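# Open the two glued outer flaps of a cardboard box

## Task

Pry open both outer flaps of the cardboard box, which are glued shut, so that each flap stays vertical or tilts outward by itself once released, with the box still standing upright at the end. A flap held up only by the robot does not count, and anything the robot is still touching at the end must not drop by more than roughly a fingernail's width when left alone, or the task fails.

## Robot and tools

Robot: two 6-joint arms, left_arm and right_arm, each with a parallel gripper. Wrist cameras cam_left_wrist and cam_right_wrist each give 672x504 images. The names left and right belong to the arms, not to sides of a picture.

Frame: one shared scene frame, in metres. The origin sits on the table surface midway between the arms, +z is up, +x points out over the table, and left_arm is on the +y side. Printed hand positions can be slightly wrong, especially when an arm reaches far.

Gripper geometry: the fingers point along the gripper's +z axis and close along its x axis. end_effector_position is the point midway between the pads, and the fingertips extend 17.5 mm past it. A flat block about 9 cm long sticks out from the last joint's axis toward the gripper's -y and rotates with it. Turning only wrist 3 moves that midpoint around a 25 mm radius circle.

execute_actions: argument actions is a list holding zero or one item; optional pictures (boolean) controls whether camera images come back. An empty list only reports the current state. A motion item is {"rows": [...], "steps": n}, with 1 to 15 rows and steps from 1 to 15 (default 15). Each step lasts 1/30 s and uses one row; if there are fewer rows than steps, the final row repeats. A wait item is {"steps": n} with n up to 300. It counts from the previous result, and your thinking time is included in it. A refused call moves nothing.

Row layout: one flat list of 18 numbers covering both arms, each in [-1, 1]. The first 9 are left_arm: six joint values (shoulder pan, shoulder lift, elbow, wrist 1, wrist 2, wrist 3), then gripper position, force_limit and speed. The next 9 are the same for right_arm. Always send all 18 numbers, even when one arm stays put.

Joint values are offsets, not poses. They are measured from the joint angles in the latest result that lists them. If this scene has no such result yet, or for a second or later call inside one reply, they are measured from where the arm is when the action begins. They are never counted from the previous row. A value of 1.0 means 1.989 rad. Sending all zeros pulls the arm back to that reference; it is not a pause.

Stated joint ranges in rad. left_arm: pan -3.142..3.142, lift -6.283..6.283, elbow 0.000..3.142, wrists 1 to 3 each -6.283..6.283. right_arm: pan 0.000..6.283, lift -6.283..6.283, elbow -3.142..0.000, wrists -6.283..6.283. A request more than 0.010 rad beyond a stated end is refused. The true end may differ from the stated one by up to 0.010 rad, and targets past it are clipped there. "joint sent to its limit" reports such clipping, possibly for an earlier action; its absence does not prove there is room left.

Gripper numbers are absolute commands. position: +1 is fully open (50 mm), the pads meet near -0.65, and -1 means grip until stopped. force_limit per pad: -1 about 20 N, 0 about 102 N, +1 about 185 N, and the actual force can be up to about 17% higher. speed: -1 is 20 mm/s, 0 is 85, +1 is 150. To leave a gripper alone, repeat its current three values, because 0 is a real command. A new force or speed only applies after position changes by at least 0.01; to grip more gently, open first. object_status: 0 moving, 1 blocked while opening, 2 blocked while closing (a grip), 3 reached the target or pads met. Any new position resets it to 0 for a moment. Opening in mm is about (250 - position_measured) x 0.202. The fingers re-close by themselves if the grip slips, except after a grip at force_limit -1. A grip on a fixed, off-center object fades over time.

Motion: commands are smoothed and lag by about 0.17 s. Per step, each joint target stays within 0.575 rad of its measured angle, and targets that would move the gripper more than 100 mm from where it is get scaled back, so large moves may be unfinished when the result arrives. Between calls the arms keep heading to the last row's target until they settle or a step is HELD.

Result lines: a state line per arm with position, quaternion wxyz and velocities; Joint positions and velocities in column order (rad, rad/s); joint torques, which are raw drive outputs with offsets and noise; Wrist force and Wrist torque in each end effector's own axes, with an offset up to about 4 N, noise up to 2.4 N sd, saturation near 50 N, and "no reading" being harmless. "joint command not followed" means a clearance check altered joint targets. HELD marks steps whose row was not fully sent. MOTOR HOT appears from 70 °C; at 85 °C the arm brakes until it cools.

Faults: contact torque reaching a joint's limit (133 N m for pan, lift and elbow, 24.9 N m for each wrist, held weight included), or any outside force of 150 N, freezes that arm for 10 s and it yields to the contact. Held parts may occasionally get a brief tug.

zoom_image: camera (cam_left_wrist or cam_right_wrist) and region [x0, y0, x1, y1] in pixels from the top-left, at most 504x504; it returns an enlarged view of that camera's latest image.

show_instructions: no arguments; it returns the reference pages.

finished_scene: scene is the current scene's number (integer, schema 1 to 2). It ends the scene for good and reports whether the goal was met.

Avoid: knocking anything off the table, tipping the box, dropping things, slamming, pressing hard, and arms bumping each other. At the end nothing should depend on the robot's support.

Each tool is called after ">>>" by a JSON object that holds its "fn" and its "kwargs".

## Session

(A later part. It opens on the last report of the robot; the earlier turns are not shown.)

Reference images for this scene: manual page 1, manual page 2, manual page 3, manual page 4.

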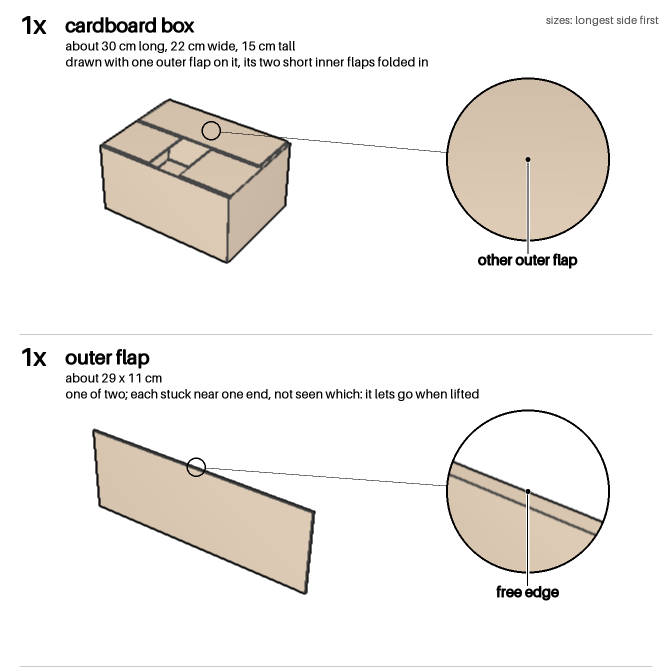

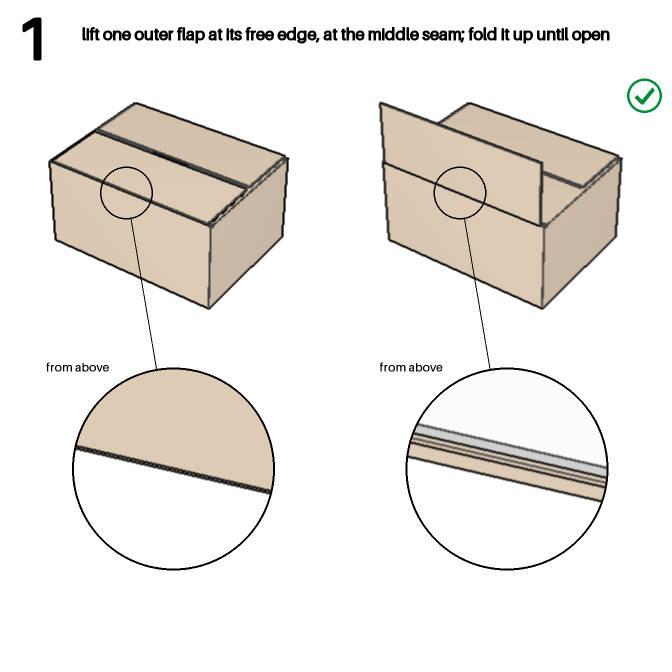

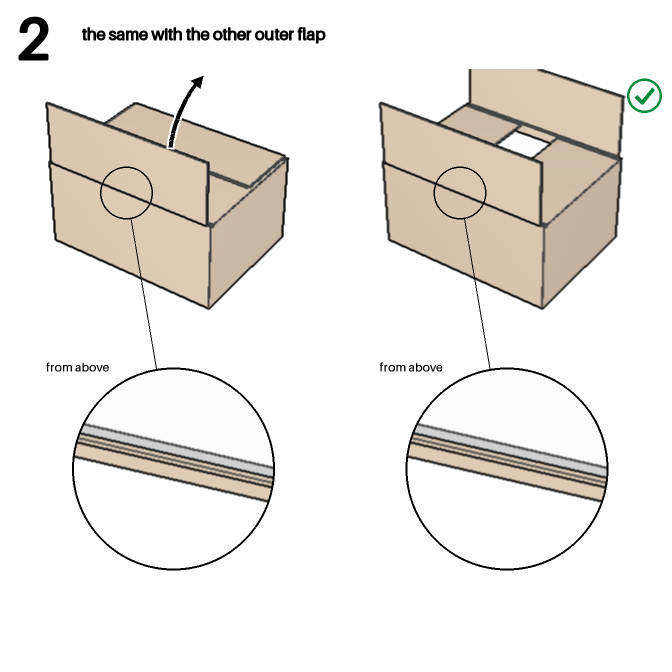

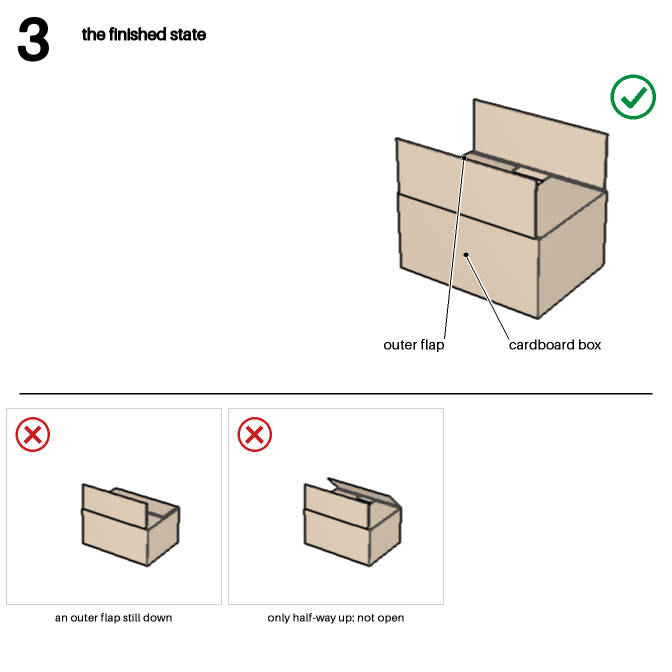

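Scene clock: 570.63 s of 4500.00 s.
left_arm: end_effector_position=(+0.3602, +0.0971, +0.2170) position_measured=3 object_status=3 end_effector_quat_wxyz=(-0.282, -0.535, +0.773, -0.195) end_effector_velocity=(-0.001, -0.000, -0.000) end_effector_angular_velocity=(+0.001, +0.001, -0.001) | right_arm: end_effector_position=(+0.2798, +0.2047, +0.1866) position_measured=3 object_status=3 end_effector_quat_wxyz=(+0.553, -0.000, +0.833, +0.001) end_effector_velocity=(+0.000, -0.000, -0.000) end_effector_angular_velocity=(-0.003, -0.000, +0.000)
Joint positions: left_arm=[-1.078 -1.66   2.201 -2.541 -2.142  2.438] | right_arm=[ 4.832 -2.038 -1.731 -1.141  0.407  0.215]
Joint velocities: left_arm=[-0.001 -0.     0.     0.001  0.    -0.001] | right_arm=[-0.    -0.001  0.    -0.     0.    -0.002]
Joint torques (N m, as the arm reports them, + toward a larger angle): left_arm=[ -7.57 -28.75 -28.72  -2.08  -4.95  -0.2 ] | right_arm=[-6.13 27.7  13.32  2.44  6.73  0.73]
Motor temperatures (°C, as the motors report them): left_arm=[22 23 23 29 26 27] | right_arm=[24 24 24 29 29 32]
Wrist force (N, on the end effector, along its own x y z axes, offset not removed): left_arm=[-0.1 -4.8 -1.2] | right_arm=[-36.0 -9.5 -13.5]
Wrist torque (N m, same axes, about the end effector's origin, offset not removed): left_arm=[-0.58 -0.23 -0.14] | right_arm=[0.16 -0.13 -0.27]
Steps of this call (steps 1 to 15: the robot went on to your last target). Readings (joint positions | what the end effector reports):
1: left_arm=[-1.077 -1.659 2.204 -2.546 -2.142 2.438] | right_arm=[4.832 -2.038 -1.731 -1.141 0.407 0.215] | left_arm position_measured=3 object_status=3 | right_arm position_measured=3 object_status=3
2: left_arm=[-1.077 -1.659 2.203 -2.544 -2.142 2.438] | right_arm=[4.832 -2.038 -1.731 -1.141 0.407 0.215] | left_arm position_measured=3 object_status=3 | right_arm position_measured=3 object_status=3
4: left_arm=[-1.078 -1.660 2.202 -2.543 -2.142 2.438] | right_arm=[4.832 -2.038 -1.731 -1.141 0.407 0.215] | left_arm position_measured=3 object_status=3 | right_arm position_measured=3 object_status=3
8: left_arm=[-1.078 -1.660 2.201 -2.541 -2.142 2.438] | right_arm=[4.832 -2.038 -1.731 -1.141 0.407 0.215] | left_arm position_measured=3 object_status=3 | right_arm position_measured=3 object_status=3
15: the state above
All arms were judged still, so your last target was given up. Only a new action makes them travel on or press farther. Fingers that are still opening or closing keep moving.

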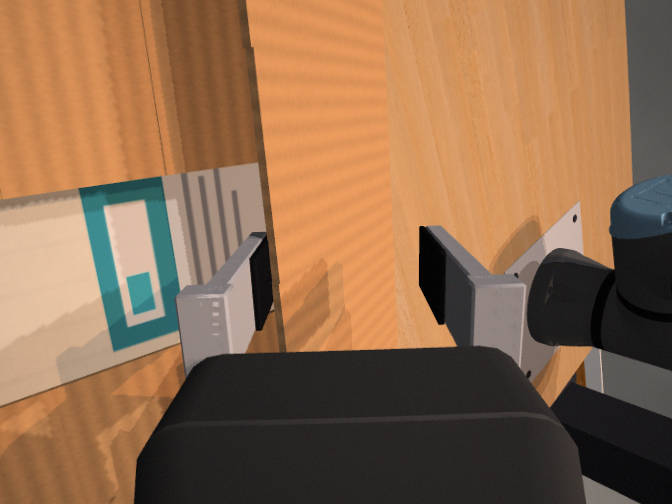

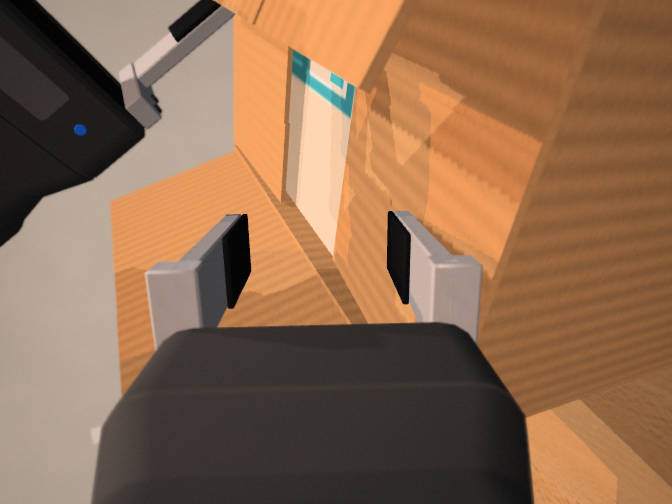

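>>> {"fn": "execute_actions", "kwargs": {"actions": [{"rows":[[-0.0161,-0.0036,-0.0132,0.0013,0.0137,-0.0306,1,0,1,0,0.0003,0.0002,-0.0005,0,0,1,0,0],[-0.0161,-0.0036,-0.0132,0.0013,0.0137,-0.0306,1,0,1,0,0.0003,0.0002,-0.0005,0,0,1,0,0],[-0.0161,-0.0036,-0.0132,0.0013,0.0137,-0.0306,1,0,1,0,0.0003,0.0002,-0.0005,0,0,1,0,0],[-0.0161,-0.0036,-0.0132,0.0013,0.0137,-0.0306,1,0,1,0,0.0003,0.0002,-0.0005,0,0,1,0,0],[-0.0161,-0.0036,-0.0132,0.0013,0.0137,-0.0306,1,0,1,0,0.0003,0.0002,-0.0005,0,0,1,0,0],[-0.0322,-0.0072,-0.0265,0.0025,0.0274,-0.0611,1,0,1,0,0.0003,0.0002,-0.0005,0,0,1,0,0],[-0.0322,-0.0072,-0.0265,0.0025,0.0274,-0.0611,1,0,1,0,0.0003,0.0002,-0.0005,0,0,1,0,0],[-0.0322,-0.0072,-0.0265,0.0025,0.0274,-0.0611,1,0,1,0,0.0003,0.0002,-0.0005,0,0,1,0,0],[-0.0322,-0.0072,-0.0265,0.0025,0.0274,-0.0611,1,0,1,0,0.0003,0.0002,-0.0005,0,0,1,0,0],[-0.0322,-0.0072,-0.0265,0.0025,0.0274,-0.0611,1,0,1,0,0.0003,0.0002,-0.0005,0,0,1,0,0],[-0.0483,-0.0108,-0.0397,0.0038,0.0411,-0.0917,1,0,1,0,0.0003,0.0002,-0.0005,0,0,1,0,0]]}], "pictures": false}}

>>> {"fn": "execute_actions", "kwargs": {"actions": [{"steps":20}]}}

Scene clock: 596.37 s of 4500.00 s.
left_arm: end_effector_position=(+0.3552, +0.0665, +0.2501) position_measured=3 object_status=3 end_effector_quat_wxyz=(-0.275, -0.558, +0.756, -0.204) end_effector_velocity=(-0.016, -0.062, +0.069) end_effector_angular_velocity=(-0.008, +0.012, +0.138) | right_arm: end_effector_position=(+0.2798, +0.2047, +0.1869) position_measured=3 object_status=3 end_effector_quat_wxyz=(+0.553, -0.000, +0.833, +0.001) end_effector_velocity=(+0.000, +0.000, +0.001) end_effector_angular_velocity=(+0.002, -0.000, -0.000)
Joint positions: left_arm=[-1.154 -1.677  2.138 -2.535 -2.077  2.295] | right_arm=[ 4.832 -2.037 -1.73  -1.142  0.407  0.215]
Joint velocities: left_arm=[-0.157 -0.034 -0.126  0.012  0.13  -0.304] | right_arm=[-0.     0.     0.001 -0.    -0.     0.001]
Joint torques (N m, as the arm reports them, + toward a larger angle): left_arm=[ -2.7  -28.3  -28.63  -2.53   1.51  -2.93] | right_arm=[ 3.14 37.54 22.12  0.03  8.02  0.22]
Motor temperatures (°C, as the motors report them): left_arm=[22 23 23 30 26 27] | right_arm=[24 24 24 29 29 32]
Wrist force (N, on the end effector, along its own x y z axes, offset not removed): left_arm=[-3.9 -1.8 7.3] | right_arm=[-27.8 -7.0 -9.9]
Wrist torque (N m, same axes, about the end effector's origin, offset not removed): left_arm=[-0.11 0.60 -0.02] | right_arm=[-0.09 -0.47 -0.12]
Steps of this call (steps 1 to 90: nothing new was sent; then 22.23 s passed at rest; steps 91 to 105: all 15 steps of this action). Readings (joint positions | what the end effector reports):
91: left_arm=[-1.078 -1.660 2.200 -2.540 -2.142 2.438] | right_arm=[4.832 -2.038 -1.731 -1.141 0.407 0.215] | left_arm position_measured=3 object_status=3 | right_arm position_measured=3 object_status=3
92: left_arm=[-1.080 -1.661 2.199 -2.540 -2.140 2.435] | right_arm=[4.832 -2.038 -1.731 -1.141 0.407 0.215] | left_arm position_measured=3 object_status=3 | right_arm position_measured=3 object_status=3
94: left_arm=[-1.091 -1.663 2.190 -2.539 -2.131 2.415] | right_arm=[4.832 -2.038 -1.731 -1.141 0.407 0.215] | left_arm position_measured=3 object_status=3 | right_arm position_measured=3 object_status=3
98: left_arm=[-1.111 -1.668 2.173 -2.538 -2.114 2.378] | right_arm=[4.832 -2.037 -1.731 -1.141 0.407 0.215] | left_arm position_measured=3 object_status=3 | right_arm position_measured=3 object_status=3
105: the state above

Scene clock: 597.03 s of 4500.00 s.
left_arm: end_effector_position=(+0.3532, +0.0587, +0.2591) position_measured=3 object_status=3 end_effector_quat_wxyz=(-0.274, -0.565, +0.750, -0.206) end_effector_velocity=(+0.001, +0.000, +0.000) end_effector_angular_velocity=(-0.000, +0.000, +0.003) | right_arm: end_effector_position=(+0.2798, +0.2047, +0.1870) position_measured=3 object_status=3 end_effector_quat_wxyz=(+0.553, -0.000, +0.833, +0.001) end_effector_velocity=(-0.000, +0.000, +0.000) end_effector_angular_velocity=(+0.000, -0.000, +0.000)
Joint positions: left_arm=[-1.174 -1.682  2.122 -2.533 -2.06   2.256] | right_arm=[ 4.832 -2.037 -1.73  -1.142  0.407  0.215]
Joint velocities: left_arm=[ 0.002 -0.    -0.001 -0.     0.001 -0.002] | right_arm=[ 0.  0.  0. -0. -0.  0.]
Joint torques (N m, as the arm reports them, + toward a larger angle): left_arm=[ -6.37 -29.85 -30.68  -2.7    1.41  -1.67] | right_arm=[15.89 37.56 24.19  0.13  4.96  2.86]
Motor temperatures (°C, as the motors report them): left_arm=[22 23 23 30 26 27] | right_arm=[24 24 24 29 29 32]
Wrist force (N, on the end effector, along its own x y z axes, offset not removed): left_arm=[-8.2 -3.5 6.6] | right_arm=[-30.9 -8.6 -6.0]
Wrist torque (N m, same axes, about the end effector's origin, offset not removed): left_arm=[-0.44 1.02 0.19] | right_arm=[-0.42 0.39 0.03]
Steps of this call (steps 1 to 20: the robot went on to your last target). Readings (joint positions | what the end effector reports):
1: left_arm=[-1.159 -1.678 2.134 -2.534 -2.073 2.286] | right_arm=[4.832 -2.037 -1.730 -1.142 0.407 0.215] | left_arm position_measured=3 object_status=3 | right_arm position_measured=3 object_status=3
2: left_arm=[-1.162 -1.679 2.131 -2.534 -2.070 2.279] | right_arm=[4.832 -2.037 -1.730 -1.142 0.407 0.215] | left_arm position_measured=3 object_status=3 | right_arm position_measured=3 object_status=3
4: left_arm=[-1.167 -1.680 2.127 -2.534 -2.066 2.269] | right_arm=[4.832 -2.037 -1.730 -1.142 0.407 0.215] | left_arm position_measured=3 object_status=3 | right_arm position_measured=3 object_status=3
8: left_arm=[-1.172 -1.681 2.124 -2.533 -2.062 2.260] | right_arm=[4.832 -2.037 -1.730 -1.142 0.407 0.215] | left_arm position_measured=3 object_status=3 | right_arm position_measured=3 object_status=3
20: the state above

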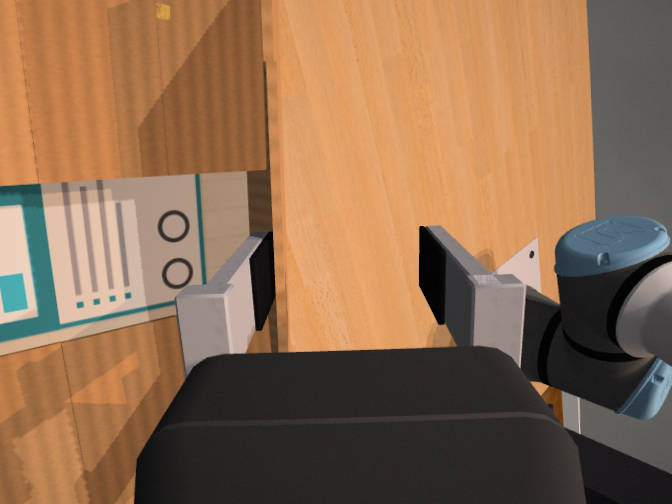

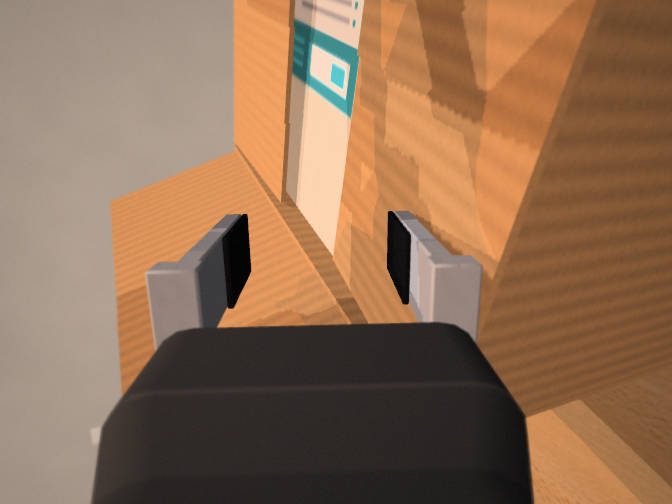

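>>> {"fn": "execute_actions", "kwargs": {"actions": [{"rows":[[-0.0236,0.0194,-0.0176,-0.0116,0.0123,-0.0224,1,0,1,0,0,0,0,0,0,1,0,0]]}], "pictures": false}}

>>> {"fn": "execute_actions", "kwargs": {"actions": [{"rows":[[-0.0236,0.0194,-0.0176,-0.0116,0.0123,-0.0224,1,0,1,0,0,0,0,0,0,1,0,0]]}], "pictures": false}}

>>> {"fn": "execute_actions", "kwargs": {"actions": [{"rows":[[-0.0236,0.0194,-0.0176,-0.0116,0.0123,-0.0224,1,0,1,0,0,0,0,0,0,1,0,0]]}]}}

Scene clock: 605.30 s of 4500.00 s.
left_arm: end_effector_position=(+0.3474, +0.0324, +0.2607) position_measured=3 object_status=3 end_effector_quat_wxyz=(-0.273, -0.565, +0.751, -0.206) end_effector_velocity=(-0.003, -0.008, +0.001) end_effector_angular_velocity=(-0.001, -0.001, -0.004) | right_arm: end_effector_position=(+0.2798, +0.2047, +0.1871) position_measured=3 object_status=3 end_effector_quat_wxyz=(+0.553, -0.000, +0.833, +0.001) end_effector_velocity=(+0.000, +0.000, +0.000) end_effector_angular_velocity=(+0.002, -0.001, -0.000)
Joint positions: left_arm=[-1.219 -1.645  2.088 -2.555 -2.036  2.213] | right_arm=[ 4.832 -2.037 -1.73  -1.142  0.407  0.215]
Joint velocities: left_arm=[-0.015  0.011 -0.009 -0.007  0.006 -0.011] | right_arm=[ 0.    -0.    -0.     0.001 -0.001  0.001]
Joint torques (N m, as the arm reports them, + toward a larger angle): left_arm=[ -6.66 -13.65 -28.65  -5.35   1.37  -1.94] | right_arm=[ 5.98 38.59 24.52  0.7   4.86  1.71]
Motor temperatures (°C, as the motors report them): left_arm=[22 23 23 30 26 27] | right_arm=[24 24 24 29 29 32]
Wrist force (N, on the end effector, along its own x y z axes, offset not removed): left_arm=[0.1 -3.0 4.3] | right_arm=[-27.7 -8.1 -4.7]
Wrist torque (N m, same axes, about the end effector's origin, offset not removed): left_arm=[-0.07 -0.31 0.11] | right_arm=[-0.16 -0.18 -0.28]
Steps of this call (steps 1 to 15: the robot went on to your last target; steps 16 to 90: nothing new was sent; then 4.77 s passed at rest; steps 91 to 105: all 15 steps of this action). Readings (joint positions | what the end effector reports):
91: left_arm=[-1.174 -1.682 2.122 -2.533 -2.060 2.255] | right_arm=[4.832 -2.037 -1.730 -1.142 0.407 0.215] | left_arm position_measured=3 object_status=3 | right_arm position_measured=3 object_status=3
92: left_arm=[-1.177 -1.680 2.119 -2.535 -2.058 2.253] | right_arm=[4.832 -2.037 -1.730 -1.142 0.407 0.215] | left_arm position_measured=3 object_status=3 | right_arm position_measured=3 object_status=3
94: left_arm=[-1.192 -1.667 2.108 -2.542 -2.050 2.238] | right_arm=[4.832 -2.037 -1.730 -1.142 0.407 0.215] | left_arm position_measured=3 object_status=3 | right_arm position_measured=3 object_status=3
98: left_arm=[-1.211 -1.652 2.094 -2.551 -2.041 2.221] | right_arm=[4.832 -2.037 -1.730 -1.142 0.407 0.215] | left_arm position_measured=3 object_status=3 | right_arm position_measured=3 object_status=3
105: the state above

Scene clock: 605.80 s of 4500.00 s.
left_arm: end_effector_position=(+0.3398, +0.0058, +0.2619) position_measured=3 object_status=3 end_effector_quat_wxyz=(-0.273, -0.565, +0.751, -0.206) end_effector_velocity=(-0.002, -0.007, -0.000) end_effector_angular_velocity=(+0.001, +0.001, +0.000) | right_arm: end_effector_position=(+0.2798, +0.2047, +0.1871) position_measured=3 object_status=3 end_effector_quat_wxyz=(+0.553, -0.000, +0.833, +0.001) end_effector_velocity=(+0.000, -0.000, +0.000) end_effector_angular_velocity=(-0.001, -0.001, -0.000)
Joint positions: left_arm=[-1.265 -1.607  2.054 -2.578 -2.013  2.17 ] | right_arm=[ 4.832 -2.037 -1.73  -1.142  0.407  0.215]
Joint velocities: left_arm=[-0.013  0.01  -0.009 -0.006  0.007 -0.012] | right_arm=[-0.     0.     0.    -0.002 -0.001  0.   ]
Joint torques (N m, as the arm reports them, + toward a larger angle): left_arm=[ -6.11 -17.47 -31.81  -6.13   1.57  -2.02] | right_arm=[ 7.18 38.72 22.5   0.73  5.07  1.31]
Motor temperatures (°C, as the motors report them): left_arm=[22 23 23 30 26 27] | right_arm=[24 24 24 29 29 32]
Wrist force (N, on the end effector, along its own x y z axes, offset not removed): left_arm=[-0.1 -0.1 2.5] | right_arm=[-27.8 -6.3 -4.0]
Wrist torque (N m, same axes, about the end effector's origin, offset not removed): left_arm=[0.14 -0.31 0.08] | right_arm=[0.12 -0.22 -0.12]
Steps of this call (steps 1 to 15: all 15 steps of this action). Readings (joint positions | what the end effector reports):
1: left_arm=[-1.220 -1.644 2.088 -2.556 -2.036 2.212] | right_arm=[4.832 -2.037 -1.730 -1.142 0.407 0.215] | left_arm position_measured=3 object_status=3 | right_arm position_measured=3 object_status=3
2: left_arm=[-1.223 -1.642 2.085 -2.557 -2.034 2.209] | right_arm=[4.832 -2.037 -1.730 -1.142 0.407 0.215] | left_arm position_measured=3 object_status=3 | right_arm position_measured=3 object_status=3
4: left_arm=[-1.238 -1.629 2.074 -2.565 -2.026 2.195] | right_arm=[4.832 -2.037 -1.730 -1.142 0.407 0.215] | left_arm position_measured=3 object_status=3 | right_arm position_measured=3 object_status=3
8: left_arm=[-1.256 -1.614 2.060 -2.574 -2.017 2.178] | right_arm=[4.832 -2.037 -1.730 -1.142 0.407 0.215] | left_arm position_measured=3 object_status=3 | right_arm position_measured=3 object_status=3
15: the state above

Scene clock: 606.30 s of 4500.00 s.
left_arm: end_effector_position=(+0.3304, -0.0209, +0.2628) position_measured=3 object_status=3 end_effector_quat_wxyz=(-0.274, -0.565, +0.750, -0.206) end_effector_velocity=(-0.003, -0.007, -0.000) end_effector_angular_velocity=(-0.000, +0.001, +0.001) | right_arm: end_effector_position=(+0.2798, +0.2047, +0.1871) position_measured=3 object_status=3 end_effector_quat_wxyz=(+0.553, -0.000, +0.833, +0.001) end_effector_velocity=(+0.000, +0.000, -0.001) end_effector_angular_velocity=(-0.000, +0.000, -0.000)
Joint positions: left_arm=[-1.31  -1.57   2.02  -2.6   -1.989  2.127] | right_arm=[ 4.832 -2.037 -1.73  -1.142  0.407  0.215]
Joint velocities: left_arm=[-0.012  0.01  -0.009 -0.006  0.006 -0.012] | right_arm=[-0.    -0.002  0.001  0.001  0.    -0.   ]
Joint torques (N m, as the arm reports them, + toward a larger angle): left_arm=[ -6.74 -18.61 -30.84  -5.91   1.29  -2.22] | right_arm=[ 7.51 38.18 24.49  0.83  5.05  1.18]
Motor temperatures (°C, as the motors report them): left_arm=[22 23 23 30 26 27] | right_arm=[24 24 24 29 29 32]
Wrist force (N, on the end effector, along its own x y z axes, offset not removed): left_arm=[0.0 -5.8 2.3] | right_arm=[-25.0 -10.1 -1.9]
Wrist torque (N m, same axes, about the end effector's origin, offset not removed): left_arm=[-0.75 -0.43 0.21] | right_arm=[-0.50 -0.63 -0.30]
Steps of this call (steps 1 to 15: all 15 steps of this action). Readings (joint positions | what the end effector reports):
1: left_arm=[-1.265 -1.607 2.054 -2.578 -2.012 2.169] | right_arm=[4.832 -2.037 -1.730 -1.142 0.407 0.215] | left_arm position_measured=3 object_status=3 | right_arm position_measured=3 object_status=3
2: left_arm=[-1.268 -1.604 2.051 -2.580 -2.010 2.166] | right_arm=[4.832 -2.037 -1.730 -1.142 0.407 0.215] | left_arm position_measured=3 object_status=3 | right_arm position_measured=3 object_status=3
4: left_arm=[-1.283 -1.592 2.040 -2.587 -2.002 2.152] | right_arm=[4.832 -2.037 -1.730 -1.142 0.407 0.215] | left_arm position_measured=3 object_status=3 | right_arm position_measured=3 object_status=3
8: left_arm=[-1.302 -1.577 2.026 -2.596 -1.993 2.135] | right_arm=[4.832 -2.037 -1.730 -1.142 0.407 0.215] | left_arm position_measured=3 object_status=3 | right_arm position_measured=3 object_status=3
15: the state above

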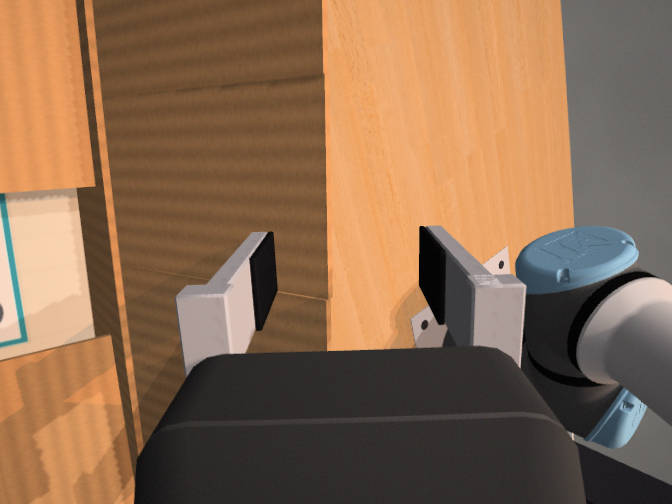

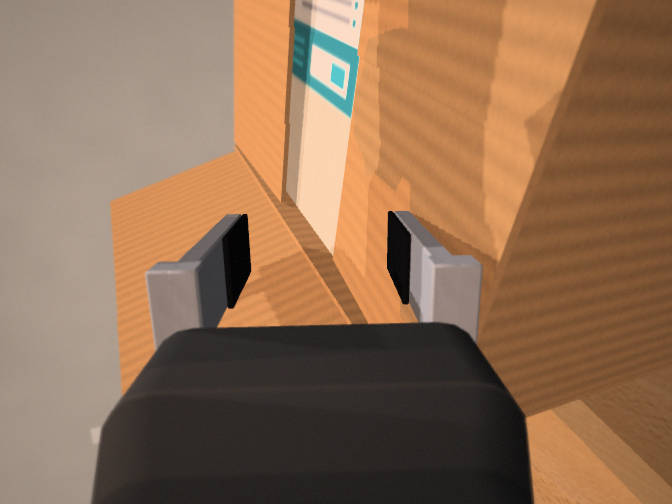

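>>> {"fn": "execute_actions", "kwargs": {"actions": [{"rows":[[0,-0.04,-0.045,0.085,0,0,1,0,1,0,0.013,0.010,-0.023,0,0,1,0,0]]}], "pictures": false}}

>>> {"fn": "execute_actions", "kwargs": {"actions": [{"steps":30}]}}

Scene clock: 614.53 s of 4500.00 s.
left_arm: end_effector_position=(+0.3266, -0.0123, +0.3212) position_measured=3 object_status=3 end_effector_quat_wxyz=(-0.274, -0.565, +0.750, -0.207) end_effector_velocity=(-0.002, +0.005, +0.016) end_effector_angular_velocity=(+0.005, +0.001, -0.001) | right_arm: end_effector_position=(+0.2798, +0.2050, +0.2059) position_measured=3 object_status=3 end_effector_quat_wxyz=(+0.553, -0.000, +0.833, +0.001) end_effector_velocity=(+0.000, +0.000, +0.007) end_effector_angular_velocity=(+0.003, -0.002, +0.001)
Joint positions: left_arm=[-1.31  -1.647  1.934 -2.438 -1.989  2.127] | right_arm=[ 4.832 -2.012 -1.711 -1.186  0.407  0.215]
Joint velocities: left_arm=[ 0.    -0.023 -0.026  0.055 -0.     0.002] | right_arm=[ 0.     0.009  0.005 -0.011 -0.002 -0.   ]
Joint torques (N m, as the arm reports them, + toward a larger angle): left_arm=[  5.2  -28.9  -32.59  -2.29  -3.7    2.31] | right_arm=[ 6.6  52.38 31.43  0.69 -4.65  1.28]
Motor temperatures (°C, as the motors report them): left_arm=[22 23 24 30 26 27] | right_arm=[24 24 24 29 29 32]
Wrist force (N, on the end effector, along its own x y z axes, offset not removed): left_arm=[2.3 -2.1 6.2] | right_arm=[0.3 -1.5 1.7]
Wrist torque (N m, same axes, about the end effector's origin, offset not removed): left_arm=[-0.30 -0.49 0.12] | right_arm=[0.00 -0.14 -0.10]
Steps of this call (steps 1 to 15: the robot went on to your last target; steps 16 to 90: nothing new was sent; then 4.73 s passed at rest; steps 91 to 105: all 15 steps of this action). Readings (joint positions | what the end effector reports):
91: left_arm=[-1.312 -1.569 2.019 -2.601 -1.988 2.125] | right_arm=[4.832 -2.037 -1.730 -1.142 0.407 0.215] | left_arm position_measured=3 object_status=3 | right_arm position_measured=3 object_status=3
92: left_arm=[-1.312 -1.572 2.016 -2.597 -1.988 2.125] | right_arm=[4.832 -2.035 -1.729 -1.144 0.407 0.215] | left_arm position_measured=3 object_status=3 | right_arm position_measured=3 object_status=3
94: left_arm=[-1.311 -1.597 1.988 -2.556 -1.988 2.125] | right_arm=[4.832 -2.027 -1.722 -1.159 0.408 0.215] | left_arm position_measured=3 object_status=3 | right_arm position_measured=3 object_status=3
98: left_arm=[-1.310 -1.631 1.951 -2.476 -1.989 2.126] | right_arm=[4.832 -2.017 -1.715 -1.177 0.408 0.215] | left_arm position_measured=3 object_status=3 | right_arm position_measured=3 object_status=3
105: the state above

Scene clock: 615.53 s of 4500.00 s.
left_arm: end_effector_position=(+0.3264, -0.0117, +0.3233) position_measured=3 object_status=3 end_effector_quat_wxyz=(-0.274, -0.565, +0.750, -0.206) end_effector_velocity=(-0.000, -0.000, +0.000) end_effector_angular_velocity=(-0.001, -0.000, -0.001) | right_arm: end_effector_position=(+0.2798, +0.2050, +0.2066) position_measured=3 object_status=3 end_effector_quat_wxyz=(+0.553, -0.000, +0.833, +0.001) end_effector_velocity=(+0.000, +0.000, +0.000) end_effector_angular_velocity=(+0.005, -0.001, -0.001)
Joint positions: left_arm=[-1.31  -1.65   1.931 -2.431 -1.989  2.127] | right_arm=[ 4.832 -2.011 -1.71  -1.187  0.407  0.215]
Joint velocities: left_arm=[-0.001 -0.    -0.    -0.001  0.    -0.   ] | right_arm=[-0.    -0.     0.     0.002 -0.001  0.003]
Joint torques (N m, as the arm reports them, + toward a larger angle): left_arm=[  5.1  -31.44 -31.29  -2.23  -3.67   2.24] | right_arm=[ 4.4  53.   31.34  0.47 -4.67  0.98]
Motor temperatures (°C, as the motors report them): left_arm=[22 23 24 30 26 27] | right_arm=[24 24 24 29 29 32]
Wrist force (N, on the end effector, along its own x y z axes, offset not removed): left_arm=[0.5 0.1 2.4] | right_arm=[-1.3 -2.6 0.0]
Wrist torque (N m, same axes, about the end effector's origin, offset not removed): left_arm=[0.09 -0.02 -0.12] | right_arm=[-0.44 0.28 -0.08]
Steps of this call (steps 1 to 15: the robot went on to your last target; steps 16 to 30: nothing new was sent). Readings (joint positions | what the end effector reports):
1: left_arm=[-1.310 -1.647 1.933 -2.436 -1.989 2.127] | right_arm=[4.832 -2.012 -1.711 -1.186 0.407 0.215] | left_arm position_measured=3 object_status=3 | right_arm position_measured=3 object_status=3
2: left_arm=[-1.310 -1.648 1.933 -2.435 -1.989 2.127] | right_arm=[4.832 -2.012 -1.711 -1.186 0.407 0.215] | left_arm position_measured=3 object_status=3 | right_arm position_measured=3 object_status=3
4: left_arm=[-1.310 -1.648 1.932 -2.433 -1.989 2.127] | right_arm=[4.832 -2.011 -1.711 -1.187 0.407 0.215] | left_arm position_measured=3 object_status=3 | right_arm position_measured=3 object_status=3
8: left_arm=[-1.310 -1.649 1.931 -2.432 -1.989 2.127] | right_arm=[4.832 -2.011 -1.711 -1.187 0.407 0.215] | left_arm position_measured=3 object_status=3 | right_arm position_measured=3 object_status=3
30: the state above
All arms were judged still, so your last target was given up. Only a new action makes them travel on or press farther. Fingers that are still opening or closing keep moving.

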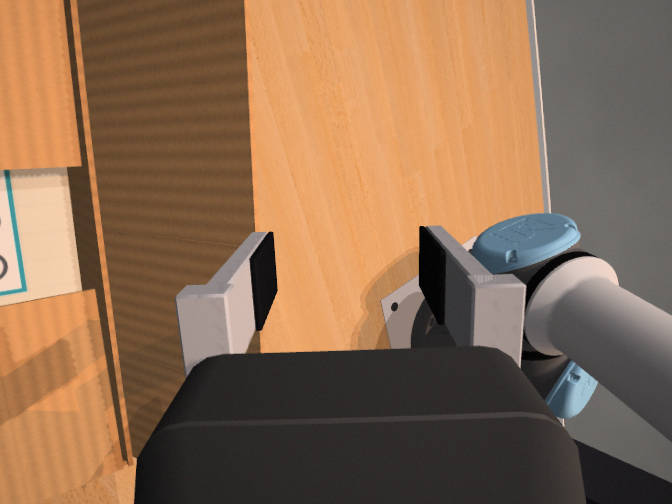

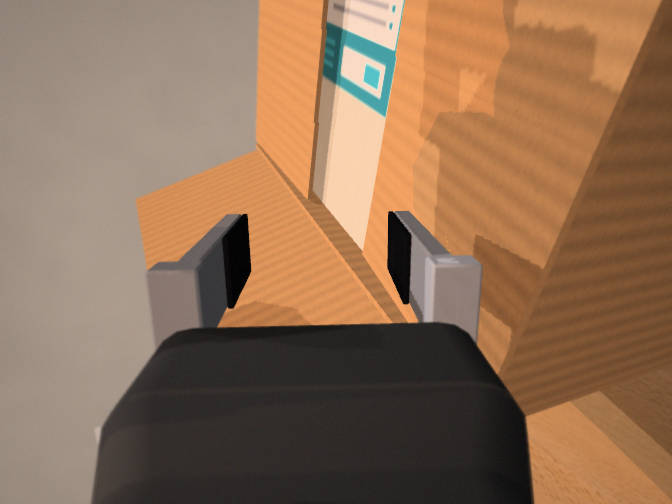

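>>> {"fn": "finished_scene", "kwargs": {"scene": 2}}

The scene is finished: the task was done.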